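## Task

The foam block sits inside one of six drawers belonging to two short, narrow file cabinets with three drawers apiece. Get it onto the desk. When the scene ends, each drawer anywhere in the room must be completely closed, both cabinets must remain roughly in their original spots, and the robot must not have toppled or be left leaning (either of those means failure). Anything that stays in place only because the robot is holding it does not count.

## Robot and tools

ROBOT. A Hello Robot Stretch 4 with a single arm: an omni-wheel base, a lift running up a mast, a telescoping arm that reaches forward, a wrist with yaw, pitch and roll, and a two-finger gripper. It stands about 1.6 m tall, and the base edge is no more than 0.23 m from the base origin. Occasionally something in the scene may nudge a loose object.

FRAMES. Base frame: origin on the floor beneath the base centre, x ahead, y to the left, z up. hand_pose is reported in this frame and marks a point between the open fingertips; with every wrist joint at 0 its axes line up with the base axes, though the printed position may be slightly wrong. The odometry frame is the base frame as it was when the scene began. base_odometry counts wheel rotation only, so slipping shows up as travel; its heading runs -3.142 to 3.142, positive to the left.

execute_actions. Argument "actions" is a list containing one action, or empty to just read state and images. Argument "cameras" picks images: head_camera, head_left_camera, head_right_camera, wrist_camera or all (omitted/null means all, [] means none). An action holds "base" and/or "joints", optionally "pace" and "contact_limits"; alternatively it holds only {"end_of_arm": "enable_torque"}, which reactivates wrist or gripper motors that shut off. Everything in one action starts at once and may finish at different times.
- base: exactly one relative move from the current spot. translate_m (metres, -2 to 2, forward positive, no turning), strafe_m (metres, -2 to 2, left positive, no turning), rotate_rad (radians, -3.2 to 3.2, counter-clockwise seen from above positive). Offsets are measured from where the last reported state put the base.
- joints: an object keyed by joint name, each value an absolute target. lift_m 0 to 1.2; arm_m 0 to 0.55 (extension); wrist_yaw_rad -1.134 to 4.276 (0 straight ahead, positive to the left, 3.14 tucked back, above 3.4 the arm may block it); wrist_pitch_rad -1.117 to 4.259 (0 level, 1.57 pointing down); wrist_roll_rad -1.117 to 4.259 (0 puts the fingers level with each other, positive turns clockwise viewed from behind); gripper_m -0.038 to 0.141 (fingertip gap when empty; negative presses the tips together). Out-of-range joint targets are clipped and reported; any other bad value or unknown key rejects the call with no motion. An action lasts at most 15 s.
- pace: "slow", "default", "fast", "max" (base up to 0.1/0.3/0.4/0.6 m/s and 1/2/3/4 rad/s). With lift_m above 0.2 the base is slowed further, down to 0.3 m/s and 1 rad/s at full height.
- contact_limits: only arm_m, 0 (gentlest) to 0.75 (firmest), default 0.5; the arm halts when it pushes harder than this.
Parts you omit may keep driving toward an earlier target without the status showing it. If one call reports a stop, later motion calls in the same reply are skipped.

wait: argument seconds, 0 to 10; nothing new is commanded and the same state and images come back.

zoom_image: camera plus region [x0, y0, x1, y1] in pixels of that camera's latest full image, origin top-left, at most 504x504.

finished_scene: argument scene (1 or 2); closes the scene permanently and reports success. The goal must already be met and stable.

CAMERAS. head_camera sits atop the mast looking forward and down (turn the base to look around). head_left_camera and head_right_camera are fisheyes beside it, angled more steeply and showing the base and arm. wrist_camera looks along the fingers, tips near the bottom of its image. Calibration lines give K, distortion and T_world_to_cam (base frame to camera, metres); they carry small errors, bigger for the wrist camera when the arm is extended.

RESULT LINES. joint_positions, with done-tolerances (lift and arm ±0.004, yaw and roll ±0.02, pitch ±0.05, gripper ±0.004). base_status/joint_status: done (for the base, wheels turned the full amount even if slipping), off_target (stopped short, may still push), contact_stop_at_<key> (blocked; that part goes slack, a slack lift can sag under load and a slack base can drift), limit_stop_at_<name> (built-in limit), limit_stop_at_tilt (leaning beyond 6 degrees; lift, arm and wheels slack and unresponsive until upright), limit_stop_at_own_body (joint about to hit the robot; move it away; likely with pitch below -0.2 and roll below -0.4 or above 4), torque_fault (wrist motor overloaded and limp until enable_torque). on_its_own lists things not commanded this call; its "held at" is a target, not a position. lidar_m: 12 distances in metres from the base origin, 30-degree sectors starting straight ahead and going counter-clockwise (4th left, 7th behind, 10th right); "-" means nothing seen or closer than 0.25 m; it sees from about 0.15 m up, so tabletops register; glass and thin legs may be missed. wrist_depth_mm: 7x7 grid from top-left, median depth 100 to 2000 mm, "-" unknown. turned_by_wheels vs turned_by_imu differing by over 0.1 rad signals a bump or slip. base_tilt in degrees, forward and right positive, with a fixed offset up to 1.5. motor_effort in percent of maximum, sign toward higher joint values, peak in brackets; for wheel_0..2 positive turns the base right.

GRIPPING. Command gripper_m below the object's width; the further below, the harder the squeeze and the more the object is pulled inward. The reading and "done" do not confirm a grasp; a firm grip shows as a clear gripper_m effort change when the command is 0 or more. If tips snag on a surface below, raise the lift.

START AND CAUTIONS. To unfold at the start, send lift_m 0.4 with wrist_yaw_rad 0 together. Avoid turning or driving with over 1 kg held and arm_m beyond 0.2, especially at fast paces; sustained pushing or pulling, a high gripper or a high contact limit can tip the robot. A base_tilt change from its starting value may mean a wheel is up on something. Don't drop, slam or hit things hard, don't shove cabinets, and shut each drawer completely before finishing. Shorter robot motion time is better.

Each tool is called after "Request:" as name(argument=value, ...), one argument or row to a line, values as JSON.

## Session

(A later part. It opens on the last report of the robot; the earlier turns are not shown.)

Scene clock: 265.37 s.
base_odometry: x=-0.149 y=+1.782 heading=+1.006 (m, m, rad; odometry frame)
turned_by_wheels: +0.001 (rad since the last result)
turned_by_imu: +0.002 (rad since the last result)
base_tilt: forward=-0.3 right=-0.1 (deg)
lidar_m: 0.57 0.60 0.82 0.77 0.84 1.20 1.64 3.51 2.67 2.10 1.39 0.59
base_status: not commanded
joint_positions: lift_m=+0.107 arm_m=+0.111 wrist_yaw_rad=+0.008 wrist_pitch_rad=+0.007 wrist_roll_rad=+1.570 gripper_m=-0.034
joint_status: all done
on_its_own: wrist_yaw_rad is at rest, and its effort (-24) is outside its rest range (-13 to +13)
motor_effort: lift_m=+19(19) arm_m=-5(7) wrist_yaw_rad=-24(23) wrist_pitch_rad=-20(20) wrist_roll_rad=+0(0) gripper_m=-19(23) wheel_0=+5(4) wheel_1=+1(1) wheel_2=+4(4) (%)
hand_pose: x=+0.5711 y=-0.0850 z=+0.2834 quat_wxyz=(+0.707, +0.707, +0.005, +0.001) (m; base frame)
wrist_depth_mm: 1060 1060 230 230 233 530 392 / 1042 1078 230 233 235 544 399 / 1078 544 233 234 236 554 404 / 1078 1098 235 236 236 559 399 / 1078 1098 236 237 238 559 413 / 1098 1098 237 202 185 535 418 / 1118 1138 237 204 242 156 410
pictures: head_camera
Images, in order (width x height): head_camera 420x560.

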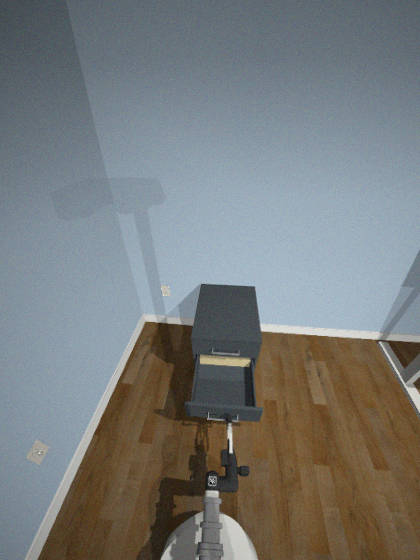

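It was in the top one. Redo.

Request:
execute_actions(
  actions=[
    {"joints":{"arm_m":0.43},"pace":"slow"},
  ],
  cameras=[],
)

Request:
execute_actions(
  actions=[
    {"joints":{"gripper_m":0.06}},
  ],
  cameras=[],
)

Request:
execute_actions(
  actions=[
    {"joints":{"arm_m":0.34}},
  ],
  cameras=[],
)

Request:
execute_actions(
  actions=[
    {"joints":{"lift_m":0.26}},
  ],
  cameras=[],
)

Request:
execute_actions(
  actions=[
    {"joints":{"arm_m":0.422},"pace":"slow"},
  ],
  cameras=[],
)

Request:
execute_actions(
  actions=[
    {"joints":{"gripper_m":-0.035}},
  ],
  cameras=[],
)

Request:
execute_actions(
  actions=[
    {"joints":{"arm_m":0.12},"pace":"slow"},
  ],
  cameras=[],
)

Request:
execute_actions(
  actions=[
    {"joints":{"gripper_m":0.1}},
  ],
  cameras=[],
)

Request:
execute_actions(
  actions=[
    {"joints":{"arm_m":0.04}},
  ],
  cameras=[],
)

Request:
execute_actions(
  actions=[
    {"joints":{"lift_m":0.7}},
  ],
  cameras=[],
)

Request:
execute_actions(
  actions=[
    {"joints":{"arm_m":0.45,"wrist_pitch_rad":1.57,"wrist_roll_rad":0}},
  ],
  cameras=["wrist_camera"],
)

Scene clock: 276.57 s.
base_odometry: x=-0.149 y=+1.782 heading=+1.005 (m, m, rad; odometry frame)
turned_by_wheels: -0.001 (rad since the last result)
turned_by_imu: +0.002 (rad since the last result)
base_tilt: forward=-0.3 right=-0.1 (deg)
lidar_m: 0.86 1.06 0.80 0.77 0.83 1.22 1.64 3.46 2.67 2.13 1.39 0.94
base_status: not commanded
joint_positions: lift_m=+0.107 arm_m=+0.429 wrist_yaw_rad=-0.003 wrist_pitch_rad=+0.006 wrist_roll_rad=+1.570 gripper_m=-0.034
joint_status: all done
motor_effort: lift_m=+19(19) arm_m=+6(4) wrist_yaw_rad=+8(23) wrist_pitch_rad=-17(21) wrist_roll_rad=+0(0) gripper_m=-15(16) wheel_0=+1(5) wheel_1=+0(2) wheel_2=-1(5) (%)
hand_pose: x=+0.8881 y=-0.0882 z=+0.2837 quat_wxyz=(+0.707, +0.707, +0.001, -0.003) (m; base frame)
wrist_depth_mm: 227 229 229 230 233 235 - / 225 229 230 231 233 235 236 / 228 229 231 232 235 236 237 / 228 230 232 234 236 237 236 / 230 230 233 234 236 237 238 / 230 232 233 199 185 238 239 / 215 232 236 199 238 155 -
pictures: none
No camera images: the call's "cameras" was empty. Leave "cameras" out to get every camera's image.

Scene clock: 278.20 s.
base_odometry: x=-0.149 y=+1.782 heading=+1.005 (m, m, rad; odometry frame)
turned_by_wheels: +0.000 (rad since the last result)
turned_by_imu: +0.001 (rad since the last result)
base_tilt: forward=-0.3 right=-0.1 (deg)
lidar_m: 0.86 1.05 0.80 0.76 0.85 1.21 1.63 3.49 2.71 2.11 1.40 0.90
base_status: not commanded
joint_positions: lift_m=+0.107 arm_m=+0.429 wrist_yaw_rad=-0.004 wrist_pitch_rad=+0.005 wrist_roll_rad=+1.570 gripper_m=+0.060
joint_status: all done
motor_effort: lift_m=+19(19) arm_m=+6(6) wrist_yaw_rad=+12(12) wrist_pitch_rad=-16(17) wrist_roll_rad=+0(0) gripper_m=+4(19) wheel_0=+2(2) wheel_1=+1(1) wheel_2=-4(4) (%)
hand_pose: x=+0.8880 y=-0.0886 z=+0.2839 quat_wxyz=(+0.707, +0.707, +0.000, -0.003) (m; base frame)
wrist_depth_mm: 226 228 229 232 233 234 - / 228 228 231 232 234 234 236 / 228 229 231 233 235 235 237 / 229 229 232 233 235 236 238 / 230 231 233 235 236 237 239 / 230 232 235 200 191 239 240 / 216 232 234 171 237 240 -
pictures: none
No camera images: the call's "cameras" was empty. Leave "cameras" out to get every camera's image.

Scene clock: 279.43 s.
base_odometry: x=-0.148 y=+1.782 heading=+1.005 (m, m, rad; odometry frame)
turned_by_wheels: +0.000 (rad since the last result)
turned_by_imu: +0.001 (rad since the last result)
base_tilt: forward=-0.3 right=-0.1 (deg)
lidar_m: 0.84 1.08 0.80 0.77 0.83 1.19 1.62 3.52 2.65 2.12 1.42 0.91
base_status: not commanded
joint_positions: lift_m=+0.107 arm_m=+0.341 wrist_yaw_rad=+0.000 wrist_pitch_rad=+0.003 wrist_roll_rad=+1.570 gripper_m=+0.060
joint_status: all done
motor_effort: lift_m=+19(19) arm_m=-5(4) wrist_yaw_rad=+1(12) wrist_pitch_rad=-9(16) wrist_roll_rad=+0(0) gripper_m=-6(4) wheel_0=+2(2) wheel_1=+1(1) wheel_2=+1(4) (%)
hand_pose: x=+0.8002 y=-0.0874 z=+0.2845 quat_wxyz=(+0.707, +0.707, +0.001, -0.001) (m; base frame)
wrist_depth_mm: 854 831 866 854 842 535 394 / 314 315 317 320 319 320 324 / 314 315 317 320 320 324 325 / 314 319 320 320 325 324 327 / 319 317 322 324 324 325 325 / 320 319 216 325 199 329 327 / 322 320 324 153 327 294 330
pictures: none
No camera images: the call's "cameras" was empty. Leave "cameras" out to get every camera's image.

Scene clock: 281.13 s.
base_odometry: x=-0.148 y=+1.782 heading=+1.005 (m, m, rad; odometry frame)
turned_by_wheels: +0.000 (rad since the last result)
turned_by_imu: +0.001 (rad since the last result)
base_tilt: forward=-0.3 right=-0.1 (deg)
lidar_m: 0.85 1.10 0.81 0.79 0.85 1.22 1.63 3.49 2.69 2.10 1.42 0.92
base_status: not commanded
joint_positions: lift_m=+0.260 arm_m=+0.341 wrist_yaw_rad=+0.000 wrist_pitch_rad=+0.003 wrist_roll_rad=+1.570 gripper_m=+0.060
joint_status: all done
motor_effort: lift_m=+23(22) arm_m=-4(4) wrist_yaw_rad=+1(1) wrist_pitch_rad=-10(9) wrist_roll_rad=-1(0) gripper_m=-1(3) wheel_0=+2(2) wheel_1=+1(1) wheel_2=+1(1) (%)
hand_pose: x=+0.8002 y=-0.0874 z=+0.4372 quat_wxyz=(+0.707, +0.707, +0.001, -0.001) (m; base frame)
wrist_depth_mm: 820 831 854 866 854 831 609 / 842 866 315 319 320 322 324 / 842 866 319 322 322 324 324 / 842 854 320 322 320 324 325 / 866 866 324 324 325 325 329 / 891 878 216 324 198 329 329 / 878 878 324 154 329 294 332
pictures: none
No camera images: the call's "cameras" was empty. Leave "cameras" out to get every camera's image.

Scene clock: 283.23 s.
base_odometry: x=-0.149 y=+1.782 heading=+1.005 (m, m, rad; odometry frame)
turned_by_wheels: +0.000 (rad since the last result)
turned_by_imu: +0.001 (rad since the last result)
base_tilt: forward=-0.3 right=-0.1 (deg)
lidar_m: 0.85 1.07 0.82 0.77 0.84 1.20 1.64 3.49 2.71 2.11 1.38 0.92
base_status: not commanded
joint_positions: lift_m=+0.260 arm_m=+0.420 wrist_yaw_rad=-0.003 wrist_pitch_rad=+0.001 wrist_roll_rad=+1.570 gripper_m=+0.060
joint_status: all done
motor_effort: lift_m=+23(23) arm_m=+9(12) wrist_yaw_rad=+9(10) wrist_pitch_rad=-4(9) wrist_roll_rad=+0(0) gripper_m=-2(0) wheel_0=+3(3) wheel_1=+2(1) wheel_2=-3(3) (%)
hand_pose: x=+0.8794 y=-0.0883 z=+0.4377 quat_wxyz=(+0.707, +0.707, -0.001, -0.001) (m; base frame)
wrist_depth_mm: 759 768 238 237 241 240 - / 768 778 239 240 241 242 244 / 778 788 240 241 243 243 245 / 778 788 241 241 243 244 246 / 788 788 243 243 244 246 247 / 798 798 208 244 200 248 248 / 798 798 245 152 246 248 -
pictures: none
No camera images: the call's "cameras" was empty. Leave "cameras" out to get every camera's image.

Scene clock: 284.87 s.
base_odometry: x=-0.148 y=+1.782 heading=+1.006 (m, m, rad; odometry frame)
turned_by_wheels: +0.000 (rad since the last result)
turned_by_imu: +0.001 (rad since the last result)
base_tilt: forward=-0.3 right=-0.1 (deg)
lidar_m: 0.85 1.05 0.81 0.78 0.83 1.21 1.65 3.51 2.68 2.16 1.38 0.89
base_status: not commanded
joint_positions: lift_m=+0.260 arm_m=+0.421 wrist_yaw_rad=+0.001 wrist_pitch_rad=+0.004 wrist_roll_rad=+1.570 gripper_m=-0.034
joint_status: all done
motor_effort: lift_m=+22(23) arm_m=+3(10) wrist_yaw_rad=-3(9) wrist_pitch_rad=-11(11) wrist_roll_rad=+0(0) gripper_m=-20(21) wheel_0=+2(3) wheel_1=+0(1) wheel_2=+2(3) (%)
hand_pose: x=+0.8810 y=-0.0871 z=+0.4370 quat_wxyz=(+0.707, +0.707, +0.002, -0.001) (m; base frame)
wrist_depth_mm: 750 759 227 228 229 240 - / 768 768 230 229 231 239 242 / 768 788 230 230 233 241 243 / 778 778 232 232 233 241 244 / 798 788 231 232 234 244 246 / 788 798 233 200 183 245 247 / 788 798 235 216 236 153 -
pictures: none
No camera images: the call's "cameras" was empty. Leave "cameras" out to get every camera's image.

Scene clock: 289.17 s.
base_odometry: x=-0.149 y=+1.782 heading=+1.006 (m, m, rad; odometry frame)
turned_by_wheels: +0.001 (rad since the last result)
turned_by_imu: +0.002 (rad since the last result)
base_tilt: forward=-0.3 right=-0.1 (deg)
lidar_m: 0.57 1.08 0.81 0.78 0.86 1.20 1.62 3.50 2.67 2.11 1.40 0.59
base_status: not commanded
joint_positions: lift_m=+0.260 arm_m=+0.121 wrist_yaw_rad=+0.009 wrist_pitch_rad=+0.005 wrist_roll_rad=+1.570 gripper_m=-0.034
joint_status: all done
on_its_own: wrist_yaw_rad is at rest, and its effort (-24) is outside its rest range (-13 to +13)
motor_effort: lift_m=+22(22) arm_m=-5(6) wrist_yaw_rad=-24(23) wrist_pitch_rad=-15(15) wrist_roll_rad=+0(0) gripper_m=-22(19) wheel_0=+5(5) wheel_1=+1(1) wheel_2=+4(5) (%)
hand_pose: x=+0.5811 y=-0.0850 z=+0.4367 quat_wxyz=(+0.707, +0.707, +0.005, +0.001) (m; base frame)
wrist_depth_mm: 1042 1060 225 227 228 831 609 / 1042 1078 227 229 229 798 580 / 1060 1078 229 229 231 539 554 / 1060 1098 229 232 233 554 564 / 1098 1098 229 232 233 554 569 / 1118 1138 231 202 185 559 569 / 1118 1118 234 199 236 154 569
pictures: none
No camera images: the call's "cameras" was empty. Leave "cameras" out to get every camera's image.

Scene clock: 291.20 s.
base_odometry: x=-0.149 y=+1.782 heading=+1.006 (m, m, rad; odometry frame)
turned_by_wheels: +0.000 (rad since the last result)
turned_by_imu: +0.000 (rad since the last result)
base_tilt: forward=-0.3 right=-0.1 (deg)
lidar_m: 0.57 0.64 0.81 0.77 0.82 1.20 1.64 3.50 2.69 2.09 1.38 0.61
base_status: not commanded
joint_positions: lift_m=+0.260 arm_m=+0.121 wrist_yaw_rad=+0.000 wrist_pitch_rad=+0.003 wrist_roll_rad=+1.570 gripper_m=+0.100
joint_status: all done
motor_effort: lift_m=+22(22) arm_m=-4(5) wrist_yaw_rad=+2(24) wrist_pitch_rad=-10(14) wrist_roll_rad=+0(0) gripper_m=-1(16) wheel_0=+3(4) wheel_1=+1(1) wheel_2=+2(5) (%)
hand_pose: x=+0.5801 y=-0.0875 z=+0.4372 quat_wxyz=(+0.707, +0.707, +0.001, -0.001) (m; base frame)
wrist_depth_mm: 1042 1060 647 244 244 820 609 / 1078 1098 242 244 245 866 597 / 1098 1060 243 244 246 544 559 / 1078 1098 245 246 248 544 554 / 1078 1118 246 246 249 549 559 / 1078 1098 213 247 216 559 569 / 1098 1138 248 152 250 559 559
pictures: none
No camera images: the call's "cameras" was empty. Leave "cameras" out to get every camera's image.

Scene clock: 292.37 s.
base_odometry: x=-0.149 y=+1.782 heading=+1.006 (m, m, rad; odometry frame)
turned_by_wheels: +0.000 (rad since the last result)
turned_by_imu: +0.000 (rad since the last result)
base_tilt: forward=-0.3 right=-0.1 (deg)
lidar_m: 0.57 0.61 0.80 0.78 0.83 1.23 1.63 3.50 2.69 2.10 1.41 0.61
base_status: not commanded
joint_positions: lift_m=+0.260 arm_m=+0.041 wrist_yaw_rad=+0.000 wrist_pitch_rad=+0.003 wrist_roll_rad=+1.570 gripper_m=+0.100
joint_status: all done
motor_effort: lift_m=+22(22) arm_m=-4(6) wrist_yaw_rad=+1(2) wrist_pitch_rad=-10(10) wrist_roll_rad=+0(0) gripper_m=-2(1) wheel_0=+3(3) wheel_1=+1(1) wheel_2=+2(2) (%)
hand_pose: x=+0.5002 y=-0.0874 z=+0.4373 quat_wxyz=(+0.707, +0.707, +0.001, -0.001) (m; base frame)
wrist_depth_mm: 1138 1138 1138 1160 1160 820 609 / 1138 1138 1160 324 1160 878 603 / 1138 1160 325 325 325 621 615 / 1160 1160 1182 325 327 634 634 / 1160 1138 1182 327 330 634 627 / 1182 1205 216 329 216 634 634 / 1205 1182 1205 152 332 640 640
pictures: none
No camera images: the call's "cameras" was empty. Leave "cameras" out to get every camera's image.

Scene clock: 295.10 s.
base_odometry: x=-0.149 y=+1.782 heading=+1.006 (m, m, rad; odometry frame)
turned_by_wheels: +0.000 (rad since the last result)
turned_by_imu: +0.001 (rad since the last result)
base_tilt: forward=-0.3 right=-0.1 (deg)
lidar_m: 0.56 0.62 0.81 0.77 0.84 1.22 1.66 3.51 2.67 2.09 1.39 0.61
base_status: not commanded
joint_positions: lift_m=+0.700 arm_m=+0.041 wrist_yaw_rad=+0.000 wrist_pitch_rad=+0.003 wrist_roll_rad=+1.570 gripper_m=+0.100
joint_status: all done
motor_effort: lift_m=+23(22) arm_m=-5(4) wrist_yaw_rad=+1(1) wrist_pitch_rad=-9(9) wrist_roll_rad=+0(0) gripper_m=-1(2) wheel_0=+3(3) wheel_1=+1(1) wheel_2=+2(2) (%)
hand_pose: x=+0.5002 y=-0.0874 z=+0.8772 quat_wxyz=(+0.707, +0.707, +0.001, -0.001) (m; base frame)
wrist_depth_mm: 1138 1118 1138 1138 1160 1160 1182 / 1118 1160 1160 1160 1160 1160 1160 / 1160 1160 1182 1160 1160 732 691 / 1205 1182 1182 1205 1160 723 707 / 1182 1182 1160 1229 1229 732 699 / 1182 1205 214 1182 217 683 699 / 1182 1229 1205 152 1229 1229 1205
pictures: none
No camera images: the call's "cameras" was empty. Leave "cameras" out to get every camera's image.

Scene clock: 297.40 s.
base_odometry: x=-0.149 y=+1.782 heading=+1.006 (m, m, rad; odometry frame)
turned_by_wheels: +0.000 (rad since the last result)
turned_by_imu: +0.001 (rad since the last result)
base_tilt: forward=-0.3 right=-0.1 (deg)
lidar_m: 0.56 0.62 0.80 0.77 0.85 1.19 1.65 3.49 2.68 2.14 1.42 0.62
base_status: not commanded
joint_positions: lift_m=+0.700 arm_m=+0.449 wrist_yaw_rad=+0.000 wrist_pitch_rad=+1.570 wrist_roll_rad=+0.000 gripper_m=+0.100
joint_status: all done
motor_effort: lift_m=+23(23) arm_m=+5(9) wrist_yaw_rad=+0(2) wrist_pitch_rad=+0(6) wrist_roll_rad=-1(5) gripper_m=-4(0) wheel_0=+3(3) wheel_1=+1(1) wheel_2=+2(2) (%)
hand_pose: x=+0.6204 y=-0.0874 z=+0.5895 quat_wxyz=(+0.707, +0.000, +0.707, +0.000) (m; base frame)
wrist_depth_mm: 809 445 439 445 439 831 820 / 820 439 442 442 439 820 820 / 842 442 442 442 436 809 831 / 820 442 445 445 445 820 820 / 364 373 387 389 384 375 820 / 809 820 213 831 216 820 820 / 831 820 831 148 809 820 820
pictures: wrist_camera
camera_calibration (this result's frames):
wrist_camera: T_world_to_cam=[[-0.0217353, -0.999753, -0.00472737, -0.0641323], [-0.999058, 0.0218973, -0.0374578, 0.709651], [0.037552, 0.00390876, -0.999287, 0.788585], [0, 0, 0, 1]] pos_world=[0.677976, -0.0827383, 0.814302]
Images, in order (width x height): wrist_camera 616x392.

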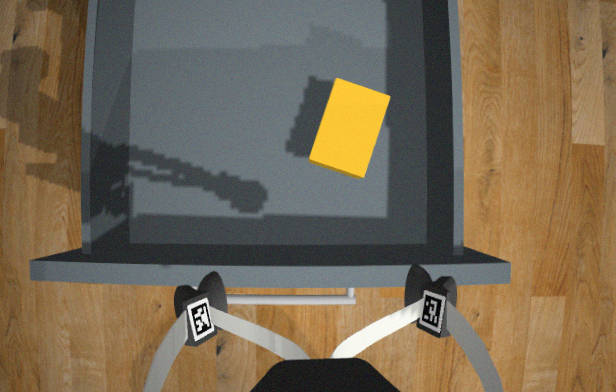

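Request:
execute_actions(
  actions=[
    {"base":{"translate_m":0.1},"joints":{"arm_m":0.494,"wrist_roll_rad":0.3}},
  ],
  cameras=[],
)

Request:
execute_actions(
  actions=[
    {"base":{"strafe_m":-0.037},"joints":{"lift_m":0.56}},
  ],
  cameras=["wrist_camera"],
)

Request:
execute_actions(
  actions=[
    {"joints":{"lift_m":0.505}},
  ],
  cameras=[],
)

Request:
execute_actions(
  actions=[
    {"joints":{"gripper_m":0.03}},
  ],
  cameras=[],
)

Request:
execute_actions(
  actions=[
    {"joints":{"lift_m":0.7}},
  ],
  cameras=["wrist_camera"],
)

Scene clock: 303.70 s.
base_odometry: x=-0.095 y=+1.866 heading=+1.006 (m, m, rad; odometry frame)
turned_by_wheels: +0.000 (rad since the last result)
turned_by_imu: +0.002 (rad since the last result)
base_tilt: forward=-0.3 right=-0.1 (deg)
lidar_m: 0.45 0.52 0.80 0.78 0.83 1.20 1.71 3.62 2.73 1.81 1.37 0.51
base_status: done
joint_positions: lift_m=+0.700 arm_m=+0.493 wrist_yaw_rad=+0.000 wrist_pitch_rad=+1.570 wrist_roll_rad=+0.300 gripper_m=+0.100
joint_status: all done
motor_effort: lift_m=+23(23) arm_m=+5(5) wrist_yaw_rad=+1(1) wrist_pitch_rad=+0(1) wrist_roll_rad=+1(4) gripper_m=+1(1) wheel_0=+1(5) wheel_1=+0(5) wheel_2=+0(8) (%)
hand_pose: x=+0.6643 y=-0.0874 z=+0.5895 quat_wxyz=(+0.699, +0.106, +0.699, -0.105) (m; base frame)
wrist_depth_mm: 291 291 293 293 290 820 831 / 291 291 293 293 407 809 820 / 293 293 442 439 439 820 809 / 379 445 445 439 445 831 820 / 809 445 439 442 445 831 820 / 820 427 213 445 216 399 820 / 831 377 442 148 397 336 809
pictures: none
No camera images: the call's "cameras" was empty. Leave "cameras" out to get every camera's image.

Scene clock: 305.33 s.
base_odometry: x=-0.064 y=+1.846 heading=+1.006 (m, m, rad; odometry frame)
turned_by_wheels: +0.000 (rad since the last result)
turned_by_imu: +0.001 (rad since the last result)
base_tilt: forward=-0.3 right=-0.1 (deg)
lidar_m: 0.48 0.53 0.84 0.83 0.86 1.27 1.74 3.62 2.68 1.86 1.32 0.52
base_status: done
joint_positions: lift_m=+0.560 arm_m=+0.493 wrist_yaw_rad=+0.000 wrist_pitch_rad=+1.570 wrist_roll_rad=+0.300 gripper_m=+0.100
joint_status: all done
motor_effort: lift_m=+18(24) arm_m=+5(5) wrist_yaw_rad=+1(1) wrist_pitch_rad=-1(1) wrist_roll_rad=+1(1) gripper_m=+3(2) wheel_0=-1(8) wheel_1=+1(8) wheel_2=-1(1) (%)
hand_pose: x=+0.6643 y=-0.0874 z=+0.4499 quat_wxyz=(+0.699, +0.106, +0.699, -0.105) (m; base frame)
wrist_depth_mm: 152 152 153 301 258 683 676 / 153 300 301 300 272 676 676 / 300 303 301 301 303 676 676 / 303 301 304 301 301 691 676 / 300 301 304 256 301 263 699 / 301 303 214 257 216 232 676 / 301 303 301 148 304 224 676
pictures: wrist_camera
camera_calibration (this result's frames):
wrist_camera: T_world_to_cam=[[-0.315743, -0.948832, -0.00496647, 0.13604], [-0.948128, 0.315704, -0.0372017, 0.740063], [0.0368661, -0.00703735, -0.999295, 0.646955], [0, 0, 0, 1]] pos_world=[0.720778, -0.100009, 0.674706]
Images, in order (width x height): wrist_camera 616x392.

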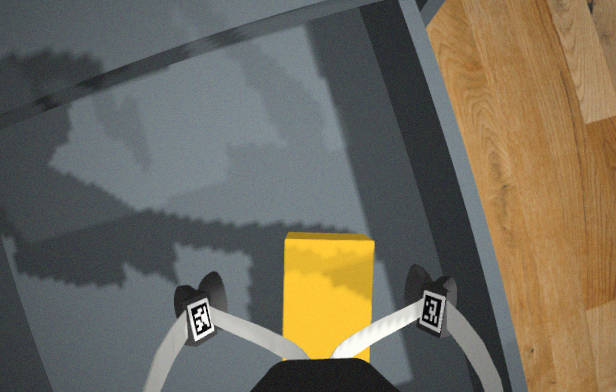

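Scene clock: 306.47 s.
base_odometry: x=-0.064 y=+1.846 heading=+1.006 (m, m, rad; odometry frame)
turned_by_wheels: +0.000 (rad since the last result)
turned_by_imu: +0.000 (rad since the last result)
base_tilt: forward=-0.3 right=-0.1 (deg)
lidar_m: 0.45 0.49 0.82 0.79 0.86 1.26 1.72 3.61 2.68 1.81 1.33 0.50
base_status: not commanded
joint_positions: lift_m=+0.505 arm_m=+0.493 wrist_yaw_rad=+0.000 wrist_pitch_rad=+1.570 wrist_roll_rad=+0.300 gripper_m=+0.100
joint_status: all done
motor_effort: lift_m=+18(16) arm_m=+5(4) wrist_yaw_rad=+1(1) wrist_pitch_rad=+0(0) wrist_roll_rad=+1(1) gripper_m=-1(0) wheel_0=-1(2) wheel_1=+1(1) wheel_2=-1(1) (%)
hand_pose: x=+0.6643 y=-0.0874 z=+0.3949 quat_wxyz=(+0.699, +0.106, +0.699, -0.105) (m; base frame)
wrist_depth_mm: 224 246 245 247 239 627 615 / 246 246 246 246 245 182 615 / 246 245 245 247 246 179 627 / 247 246 246 247 247 189 621 / 248 247 247 202 246 209 627 / 247 246 213 201 202 202 169 / 248 247 248 148 246 213 -
pictures: none
No camera images: the call's "cameras" was empty. Leave "cameras" out to get every camera's image.

Scene clock: 308.00 s.
base_odometry: x=-0.064 y=+1.846 heading=+1.006 (m, m, rad; odometry frame)
turned_by_wheels: +0.000 (rad since the last result)
turned_by_imu: +0.001 (rad since the last result)
base_tilt: forward=-0.3 right=-0.1 (deg)
lidar_m: 0.45 0.52 0.83 0.81 0.87 1.26 1.75 3.63 2.68 1.86 1.32 0.47
base_status: not commanded
joint_positions: lift_m=+0.505 arm_m=+0.493 wrist_yaw_rad=+0.000 wrist_pitch_rad=+1.570 wrist_roll_rad=+0.300 gripper_m=+0.030
joint_status: all done
motor_effort: lift_m=+18(18) arm_m=+5(5) wrist_yaw_rad=+1(1) wrist_pitch_rad=-1(1) wrist_roll_rad=+1(1) gripper_m=-16(17) wheel_0=-2(1) wheel_1=+1(1) wheel_2=-1(1) (%)
hand_pose: x=+0.6643 y=-0.0874 z=+0.3949 quat_wxyz=(+0.699, +0.106, +0.699, -0.105) (m; base frame)
wrist_depth_mm: 224 245 247 246 238 615 615 / 245 246 246 246 246 183 621 / 246 246 247 246 247 179 621 / 246 247 246 246 245 189 615 / 247 246 248 210 247 208 627 / 248 246 193 192 193 211 169 / 247 248 248 193 247 205 -
pictures: none
No camera images: the call's "cameras" was empty. Leave "cameras" out to get every camera's image.

Scene clock: 309.90 s.
base_odometry: x=-0.064 y=+1.846 heading=+1.006 (m, m, rad; odometry frame)
turned_by_wheels: +0.000 (rad since the last result)
turned_by_imu: +0.001 (rad since the last result)
base_tilt: forward=-0.3 right=-0.1 (deg)
lidar_m: 0.45 0.53 0.85 0.79 0.87 1.23 1.73 3.63 2.67 1.84 1.32 0.51
base_status: not commanded
joint_positions: lift_m=+0.700 arm_m=+0.493 wrist_yaw_rad=+0.000 wrist_pitch_rad=+1.570 wrist_roll_rad=+0.300 gripper_m=+0.030
joint_status: all done
motor_effort: lift_m=+23(22) arm_m=+4(5) wrist_yaw_rad=+1(1) wrist_pitch_rad=-1(0) wrist_roll_rad=+0(0) gripper_m=-14(14) wheel_0=-1(1) wheel_1=+1(1) wheel_2=-1(1) (%)
hand_pose: x=+0.6643 y=-0.0874 z=+0.5895 quat_wxyz=(+0.699, +0.106, +0.699, -0.105) (m; base frame)
wrist_depth_mm: 291 291 293 293 293 820 820 / 291 291 290 293 820 831 809 / 294 291 439 445 445 809 820 / 387 442 442 442 449 820 820 / 399 439 439 211 442 809 831 / 392 442 193 192 193 809 831 / 820 402 439 191 387 345 798
pictures: wrist_camera
camera_calibration (this result's frames):
wrist_camera: T_world_to_cam=[[-0.315746, -0.948831, -0.00496647, 0.136736], [-0.948127, 0.315706, -0.0372017, 0.745258], [0.0368661, -0.00703743, -0.999295, 0.786409], [0, 0, 0, 1]] pos_world=[0.720782, -0.100009, 0.814259]
Images, in order (width x height): wrist_camera 616x392.

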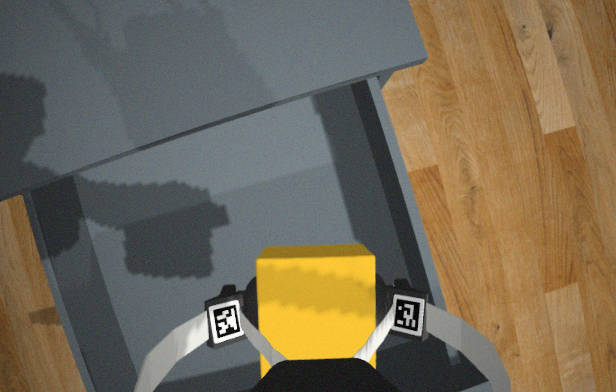

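Request:
execute_actions(
  actions=[
    {"joints":{"lift_m":1.1}},
  ],
  cameras=[],
)

Request:
execute_actions(
  actions=[
    {"base":{"strafe_m":-1.65}},
  ],
  cameras=["wrist_camera","head_camera"],
)

Scene clock: 314.43 s.
base_odometry: x=-0.064 y=+1.846 heading=+1.006 (m, m, rad; odometry frame)
turned_by_wheels: +0.000 (rad since the last result)
turned_by_imu: +0.002 (rad since the last result)
base_tilt: forward=-0.3 right=-0.1 (deg)
lidar_m: 0.45 0.51 0.85 0.81 0.89 1.25 1.70 3.62 2.68 1.86 1.30 0.50
base_status: not commanded
joint_positions: lift_m=+1.100 arm_m=+0.493 wrist_yaw_rad=+0.000 wrist_pitch_rad=+1.570 wrist_roll_rad=+0.300 gripper_m=+0.030
joint_status: all done
motor_effort: lift_m=+23(23) arm_m=+5(5) wrist_yaw_rad=+1(1) wrist_pitch_rad=-1(2) wrist_roll_rad=+1(0) gripper_m=-12(15) wheel_0=-2(1) wheel_1=+1(1) wheel_2=-1(1) (%)
hand_pose: x=+0.6643 y=-0.0874 z=+0.9895 quat_wxyz=(+0.699, +0.106, +0.699, -0.105) (m; base frame)
wrist_depth_mm: 1042 691 691 699 1229 1229 1205 / 1229 699 699 691 1229 1229 1255 / 1229 691 691 691 1229 1229 1229 / 1205 1229 842 831 1229 1255 1229 / 1255 1229 842 211 1255 1229 1255 / 1160 1229 193 192 192 1229 1255 / 1138 1229 1255 192 1229 1255 1229
pictures: none
No camera images: the call's "cameras" was empty. Leave "cameras" out to get every camera's image.

Scene clock: 321.27 s.
base_odometry: x=+1.330 y=+0.963 heading=+1.005 (m, m, rad; odometry frame)
turned_by_wheels: +0.000 (rad since the last result)
turned_by_imu: +0.009 (rad since the last result)
base_tilt: forward=-0.3 right=-0.1 (deg)
lidar_m: 0.42 0.48 1.52 2.47 2.64 3.02 3.53 1.54 1.27 1.24 0.60 0.45
base_status: done
joint_positions: lift_m=+1.100 arm_m=+0.493 wrist_yaw_rad=+0.000 wrist_pitch_rad=+1.570 wrist_roll_rad=+0.300 gripper_m=+0.030
joint_status: not commanded
motor_effort: lift_m=+22(23) arm_m=+5(4) wrist_yaw_rad=+1(1) wrist_pitch_rad=+0(1) wrist_roll_rad=+0(1) gripper_m=-14(14) wheel_0=+0(8) wheel_1=+0(14) wheel_2=-1(4) (%)
hand_pose: x=+0.6643 y=-0.0874 z=+0.9896 quat_wxyz=(+0.699, +0.106, +0.699, -0.106) (m; base frame)
wrist_depth_mm: 263 262 263 263 264 264 - / 262 263 263 263 264 263 264 / 263 262 263 264 264 263 265 / 263 263 262 265 263 263 264 / 263 262 262 211 263 265 264 / 262 264 192 193 191 264 265 / 263 264 265 192 263 264 -
pictures: head_camera, wrist_camera
camera_calibration (this result's frames):
wrist_camera: T_world_to_cam=[[-0.315746, -0.948831, -0.00495748, 0.138715], [-0.948128, 0.315707, -0.0371747, 0.76012], [0.0368376, -0.00703744, -0.999296, 1.18626], [0, 0, 0, 1]] pos_world=[0.720791, -0.100009, 1.21437]
Images, in order (width x height): head_camera 420x560, wrist_camera 616x392.

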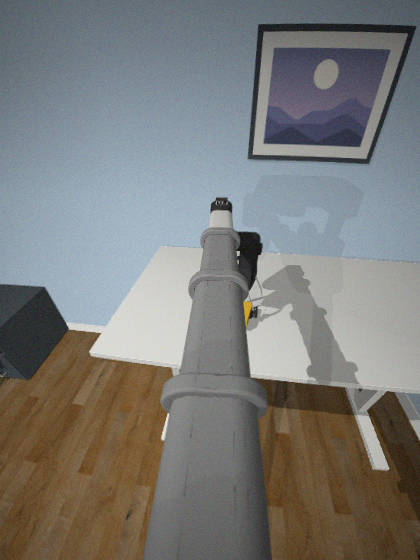

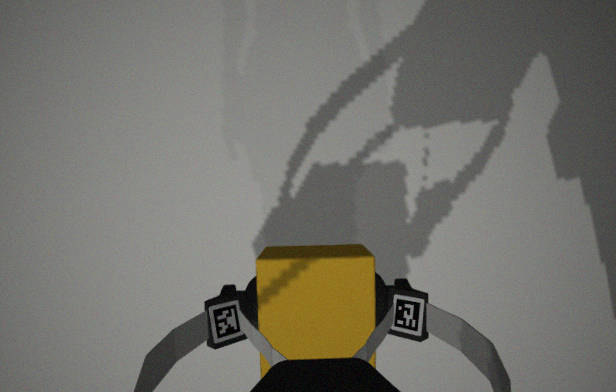

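Close call. Place, return, close drawer.

Request:
execute_actions(
  actions=[
    {"joints":{"lift_m":1.085}},
  ],
  cameras=[],
)

Request:
execute_actions(
  actions=[
    {"joints":{"gripper_m":0.1}},
  ],
  cameras=[],
)

Request:
execute_actions(
  actions=[
    {"joints":{"lift_m":1.17}},
  ],
  cameras=[],
)

Request:
execute_actions(
  actions=[
    {"base":{"translate_m":-0.1},"joints":{"arm_m":0.0}},
  ],
  cameras=[],
)

Request:
execute_actions(
  actions=[
    {"base":{"strafe_m":1.72}},
  ],
  cameras=[],
)

Request:
execute_actions(
  actions=[
    {"joints":{"lift_m":0.26,"wrist_pitch_rad":0,"wrist_roll_rad":1.57,"gripper_m":0.06}},
  ],
  cameras=["wrist_camera"],
)

Scene clock: 325.93 s.
base_odometry: x=+1.330 y=+0.963 heading=+1.005 (m, m, rad; odometry frame)
turned_by_wheels: +0.000 (rad since the last result)
turned_by_imu: +0.001 (rad since the last result)
base_tilt: forward=-0.3 right=-0.1 (deg)
lidar_m: 0.41 0.49 1.52 2.47 2.64 3.00 3.53 1.54 1.28 1.24 0.58 0.44
base_status: not commanded
joint_positions: lift_m=+1.085 arm_m=+0.493 wrist_yaw_rad=+0.000 wrist_pitch_rad=+1.570 wrist_roll_rad=+0.300 gripper_m=+0.030
joint_status: all done
motor_effort: lift_m=+18(20) arm_m=+5(4) wrist_yaw_rad=+1(1) wrist_pitch_rad=-1(1) wrist_roll_rad=+1(1) gripper_m=-18(17) wheel_0=+0(0) wheel_1=-1(0) wheel_2=-1(1) (%)
hand_pose: x=+0.6643 y=-0.0874 z=+0.9749 quat_wxyz=(+0.699, +0.106, +0.699, -0.106) (m; base frame)
wrist_depth_mm: 247 247 248 247 247 248 - / 248 247 247 247 248 247 249 / 247 248 247 249 248 248 248 / 247 247 249 249 248 249 250 / 249 248 248 211 249 249 250 / 250 248 193 192 192 248 249 / 248 249 249 192 250 250 -
pictures: none
No camera images: the call's "cameras" was empty. Leave "cameras" out to get every camera's image.

Scene clock: 327.47 s.
base_odometry: x=+1.330 y=+0.963 heading=+1.005 (m, m, rad; odometry frame)
turned_by_wheels: +0.000 (rad since the last result)
turned_by_imu: +0.001 (rad since the last result)
base_tilt: forward=-0.3 right=-0.1 (deg)
lidar_m: 0.41 0.46 1.53 2.47 2.64 3.03 3.56 1.56 1.29 1.24 0.60 0.45
base_status: not commanded
joint_positions: lift_m=+1.085 arm_m=+0.493 wrist_yaw_rad=+0.000 wrist_pitch_rad=+1.570 wrist_roll_rad=+0.300 gripper_m=+0.100
joint_status: all done
motor_effort: lift_m=+18(18) arm_m=+4(5) wrist_yaw_rad=+1(1) wrist_pitch_rad=-1(1) wrist_roll_rad=+1(1) gripper_m=-1(14) wheel_0=+0(0) wheel_1=+0(1) wheel_2=-1(1) (%)
hand_pose: x=+0.6643 y=-0.0874 z=+0.9749 quat_wxyz=(+0.699, +0.106, +0.699, -0.106) (m; base frame)
wrist_depth_mm: 247 247 248 248 249 247 - / 247 247 248 247 248 248 249 / 247 247 248 248 251 249 249 / 249 249 248 249 249 250 248 / 249 249 248 208 248 249 249 / 247 248 214 204 204 250 251 / 249 249 249 148 251 249 -
pictures: none
No camera images: the call's "cameras" was empty. Leave "cameras" out to get every camera's image.

Scene clock: 328.80 s.
base_odometry: x=+1.330 y=+0.963 heading=+1.005 (m, m, rad; odometry frame)
turned_by_wheels: +0.000 (rad since the last result)
turned_by_imu: +0.001 (rad since the last result)
base_tilt: forward=-0.3 right=-0.1 (deg)
lidar_m: 0.43 0.47 1.54 2.45 2.62 3.01 3.54 1.54 1.30 1.24 0.59 0.43
base_status: not commanded
joint_positions: lift_m=+1.170 arm_m=+0.493 wrist_yaw_rad=+0.000 wrist_pitch_rad=+1.570 wrist_roll_rad=+0.300 gripper_m=+0.100
joint_status: all done
motor_effort: lift_m=+23(25) arm_m=+5(5) wrist_yaw_rad=+1(1) wrist_pitch_rad=-1(1) wrist_roll_rad=+0(0) gripper_m=+1(2) wheel_0=+0(0) wheel_1=-1(0) wheel_2=-1(1) (%)
hand_pose: x=+0.6643 y=-0.0874 z=+1.0595 quat_wxyz=(+0.699, +0.106, +0.699, -0.106) (m; base frame)
wrist_depth_mm: 332 330 330 332 332 332 332 / 334 330 332 334 332 334 336 / 332 332 332 334 332 334 332 / 336 332 332 334 332 336 334 / 336 332 334 290 336 336 336 / 334 332 214 289 216 334 334 / 336 334 334 148 334 336 336
pictures: none
No camera images: the call's "cameras" was empty. Leave "cameras" out to get every camera's image.

Scene clock: 331.33 s.
base_odometry: x=+1.276 y=+0.878 heading=+1.006 (m, m, rad; odometry frame)
turned_by_wheels: +0.000 (rad since the last result)
turned_by_imu: +0.001 (rad since the last result)
base_tilt: forward=-0.3 right=-0.1 (deg)
lidar_m: 0.53 0.59 1.56 2.47 2.63 3.00 3.43 1.46 1.28 1.23 0.74 0.53
base_status: done
joint_positions: lift_m=+1.170 arm_m=+0.001 wrist_yaw_rad=+0.000 wrist_pitch_rad=+1.570 wrist_roll_rad=+0.300 gripper_m=+0.100
joint_status: all done
motor_effort: lift_m=+23(23) arm_m=-4(7) wrist_yaw_rad=+1(1) wrist_pitch_rad=-2(2) wrist_roll_rad=+0(0) gripper_m=-1(2) wheel_0=+0(6) wheel_1=+0(6) wheel_2=+0(8) (%)
hand_pose: x=+0.1719 y=-0.0874 z=+1.0595 quat_wxyz=(+0.699, +0.106, +0.699, -0.106) (m; base frame)
wrist_depth_mm: 1308 1308 1308 1336 1336 1308 1336 / 1281 1281 1308 1281 1281 1308 1308 / 1281 1308 1281 1308 1281 1281 1255 / 1308 1281 1308 1281 1308 1308 1308 / 1281 1308 1281 1078 1308 1281 1336 / 1281 1308 213 1078 216 1308 1308 / 1281 1336 1281 148 1308 1308 1308
pictures: none
No camera images: the call's "cameras" was empty. Leave "cameras" out to get every camera's image.

Scene clock: 338.40 s.
base_odometry: x=-0.177 y=+1.799 heading=+1.006 (m, m, rad; odometry frame)
turned_by_wheels: +0.000 (rad since the last result)
turned_by_imu: -0.004 (rad since the last result)
base_tilt: forward=-0.3 right=-0.1 (deg)
lidar_m: 0.58 1.02 0.78 0.74 0.79 1.17 1.62 3.51 2.70 2.14 1.42 0.60
base_status: done
joint_positions: lift_m=+1.170 arm_m=+0.001 wrist_yaw_rad=+0.000 wrist_pitch_rad=+1.570 wrist_roll_rad=+0.300 gripper_m=+0.100
joint_status: not commanded
motor_effort: lift_m=+22(23) arm_m=-5(4) wrist_yaw_rad=+1(1) wrist_pitch_rad=-3(2) wrist_roll_rad=+0(0) gripper_m=+1(2) wheel_0=+1(8) wheel_1=+0(9) wheel_2=+1(0) (%)
hand_pose: x=+0.1719 y=-0.0874 z=+1.0595 quat_wxyz=(+0.699, +0.106, +0.699, -0.106) (m; base frame)
wrist_depth_mm: 1308 1308 866 1308 1281 1308 1281 / 1336 1308 1308 1308 1308 1308 1336 / 1281 1308 1336 1308 1281 1336 1281 / 1255 1336 1281 1308 1308 1281 1281 / 1229 1308 1308 1098 1281 1336 1336 / 1160 1308 214 1078 217 1281 1308 / 1078 1281 1308 148 1308 1308 1308
pictures: none
No camera images: the call's "cameras" was empty. Leave "cameras" out to get every camera's image.

Scene clock: 342.70 s.
base_odometry: x=-0.177 y=+1.799 heading=+1.006 (m, m, rad; odometry frame)
turned_by_wheels: +0.000 (rad since the last result)
turned_by_imu: +0.002 (rad since the last result)
base_tilt: forward=-0.3 right=-0.1 (deg)
lidar_m: 0.56 1.05 0.77 0.74 0.80 1.15 1.63 3.48 2.68 2.13 1.44 0.62
base_status: not commanded
joint_positions: lift_m=+0.260 arm_m=+0.001 wrist_yaw_rad=+0.000 wrist_pitch_rad=+0.003 wrist_roll_rad=+1.570 gripper_m=+0.060
joint_status: all done
motor_effort: lift_m=+18(21) arm_m=-4(4) wrist_yaw_rad=+1(1) wrist_pitch_rad=-10(11) wrist_roll_rad=+0(4) gripper_m=-1(3) wheel_0=+2(1) wheel_1=+0(0) wheel_2=+1(1) (%)
hand_pose: x=+0.4602 y=-0.0874 z=+0.4376 quat_wxyz=(+0.707, +0.707, +0.001, -0.001) (m; base frame)
wrist_depth_mm: 1160 1182 1182 1182 1205 842 603 / 1182 1205 1205 373 661 820 609 / 1182 1205 1205 368 668 668 627 / 1205 1205 1205 370 668 668 634 / 1229 1255 1255 373 676 676 634 / 1205 1229 216 370 198 683 640 / 1229 1205 373 153 1255 768 640
pictures: wrist_camera
camera_calibration (this result's frames):
wrist_camera: T_world_to_cam=[[0.00170457, 0.0205306, -0.999788, 0.445476], [0.0363411, 0.999128, 0.020579, 0.127433], [0.999338, -0.0363684, 0.00095698, -0.241065], [0, 0, 0, 1]] pos_world=[0.235515, -0.145235, 0.44299]
Images, in order (width x height): wrist_camera 616x392.

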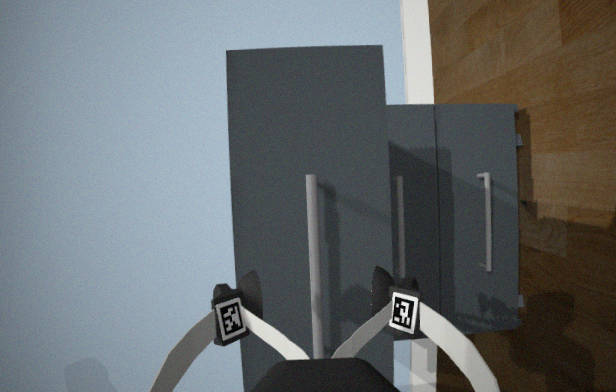

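Request:
execute_actions(
  actions=[
    {"joints":{"arm_m":0.435},"pace":"slow"},
  ],
  cameras=[],
)

Request:
execute_actions(
  actions=[
    {"joints":{"arm_m":0.3}},
  ],
  cameras=[],
)

Scene clock: 349.47 s.
base_odometry: x=-0.177 y=+1.799 heading=+1.007 (m, m, rad; odometry frame)
turned_by_wheels: +0.002 (rad since the last result)
turned_by_imu: +0.004 (rad since the last result)
base_tilt: forward=-0.3 right=-0.1 (deg)
lidar_m: 0.87 1.03 0.78 0.74 0.80 1.17 1.62 3.46 2.72 2.12 1.41 0.93
base_status: not commanded
joint_positions: lift_m=+0.260 arm_m=+0.432 wrist_yaw_rad=+0.002 wrist_pitch_rad=+0.001 wrist_roll_rad=+1.570 gripper_m=+0.060
joint_status: all done
motor_effort: lift_m=+18(18) arm_m=+15(21) wrist_yaw_rad=-5(23) wrist_pitch_rad=-5(10) wrist_roll_rad=+0(1) gripper_m=+2(0) wheel_0=+16(16) wheel_1=+11(11) wheel_2=-5(9) (%)
hand_pose: x=+0.8919 y=-0.0868 z=+0.4381 quat_wxyz=(+0.707, +0.707, +0.001, +0.000) (m; base frame)
wrist_depth_mm: 750 759 228 229 230 231 - / 750 759 230 231 232 232 234 / 768 768 232 234 235 236 237 / 788 768 235 235 238 238 241 / 778 778 236 237 238 242 243 / 778 798 207 241 206 242 245 / 798 809 241 152 245 246 -
pictures: none
No camera images: the call's "cameras" was empty. Leave "cameras" out to get every camera's image.

Scene clock: 350.90 s.
base_odometry: x=-0.177 y=+1.799 heading=+1.006 (m, m, rad; odometry frame)
turned_by_wheels: -0.002 (rad since the last result)
turned_by_imu: -0.001 (rad since the last result)
base_tilt: forward=-0.3 right=-0.1 (deg)
lidar_m: 0.85 1.02 0.76 0.74 0.80 1.19 1.62 3.50 2.71 2.13 1.42 0.91
base_status: not commanded
joint_positions: lift_m=+0.260 arm_m=+0.301 wrist_yaw_rad=+0.000 wrist_pitch_rad=+0.002 wrist_roll_rad=+1.570 gripper_m=+0.060
joint_status: all done
motor_effort: lift_m=+18(17) arm_m=-5(14) wrist_yaw_rad=+1(15) wrist_pitch_rad=-8(8) wrist_roll_rad=+1(0) gripper_m=-2(3) wheel_0=+0(16) wheel_1=+1(11) wheel_2=+2(5) (%)
hand_pose: x=+0.7602 y=-0.0874 z=+0.4377 quat_wxyz=(+0.707, +0.707, +0.001, -0.001) (m; base frame)
wrist_depth_mm: 878 891 904 904 904 768 591 / 904 891 359 364 366 366 366 / 878 904 364 364 366 368 373 / 904 904 366 368 370 370 373 / 904 931 375 373 373 375 377 / 917 904 216 373 198 377 382 / 917 946 377 154 379 382 384
pictures: none
No camera images: the call's "cameras" was empty. Leave "cameras" out to get every camera's image.

Request:
finished_scene(
  scene=1,
)

The scene is finished: the task was done.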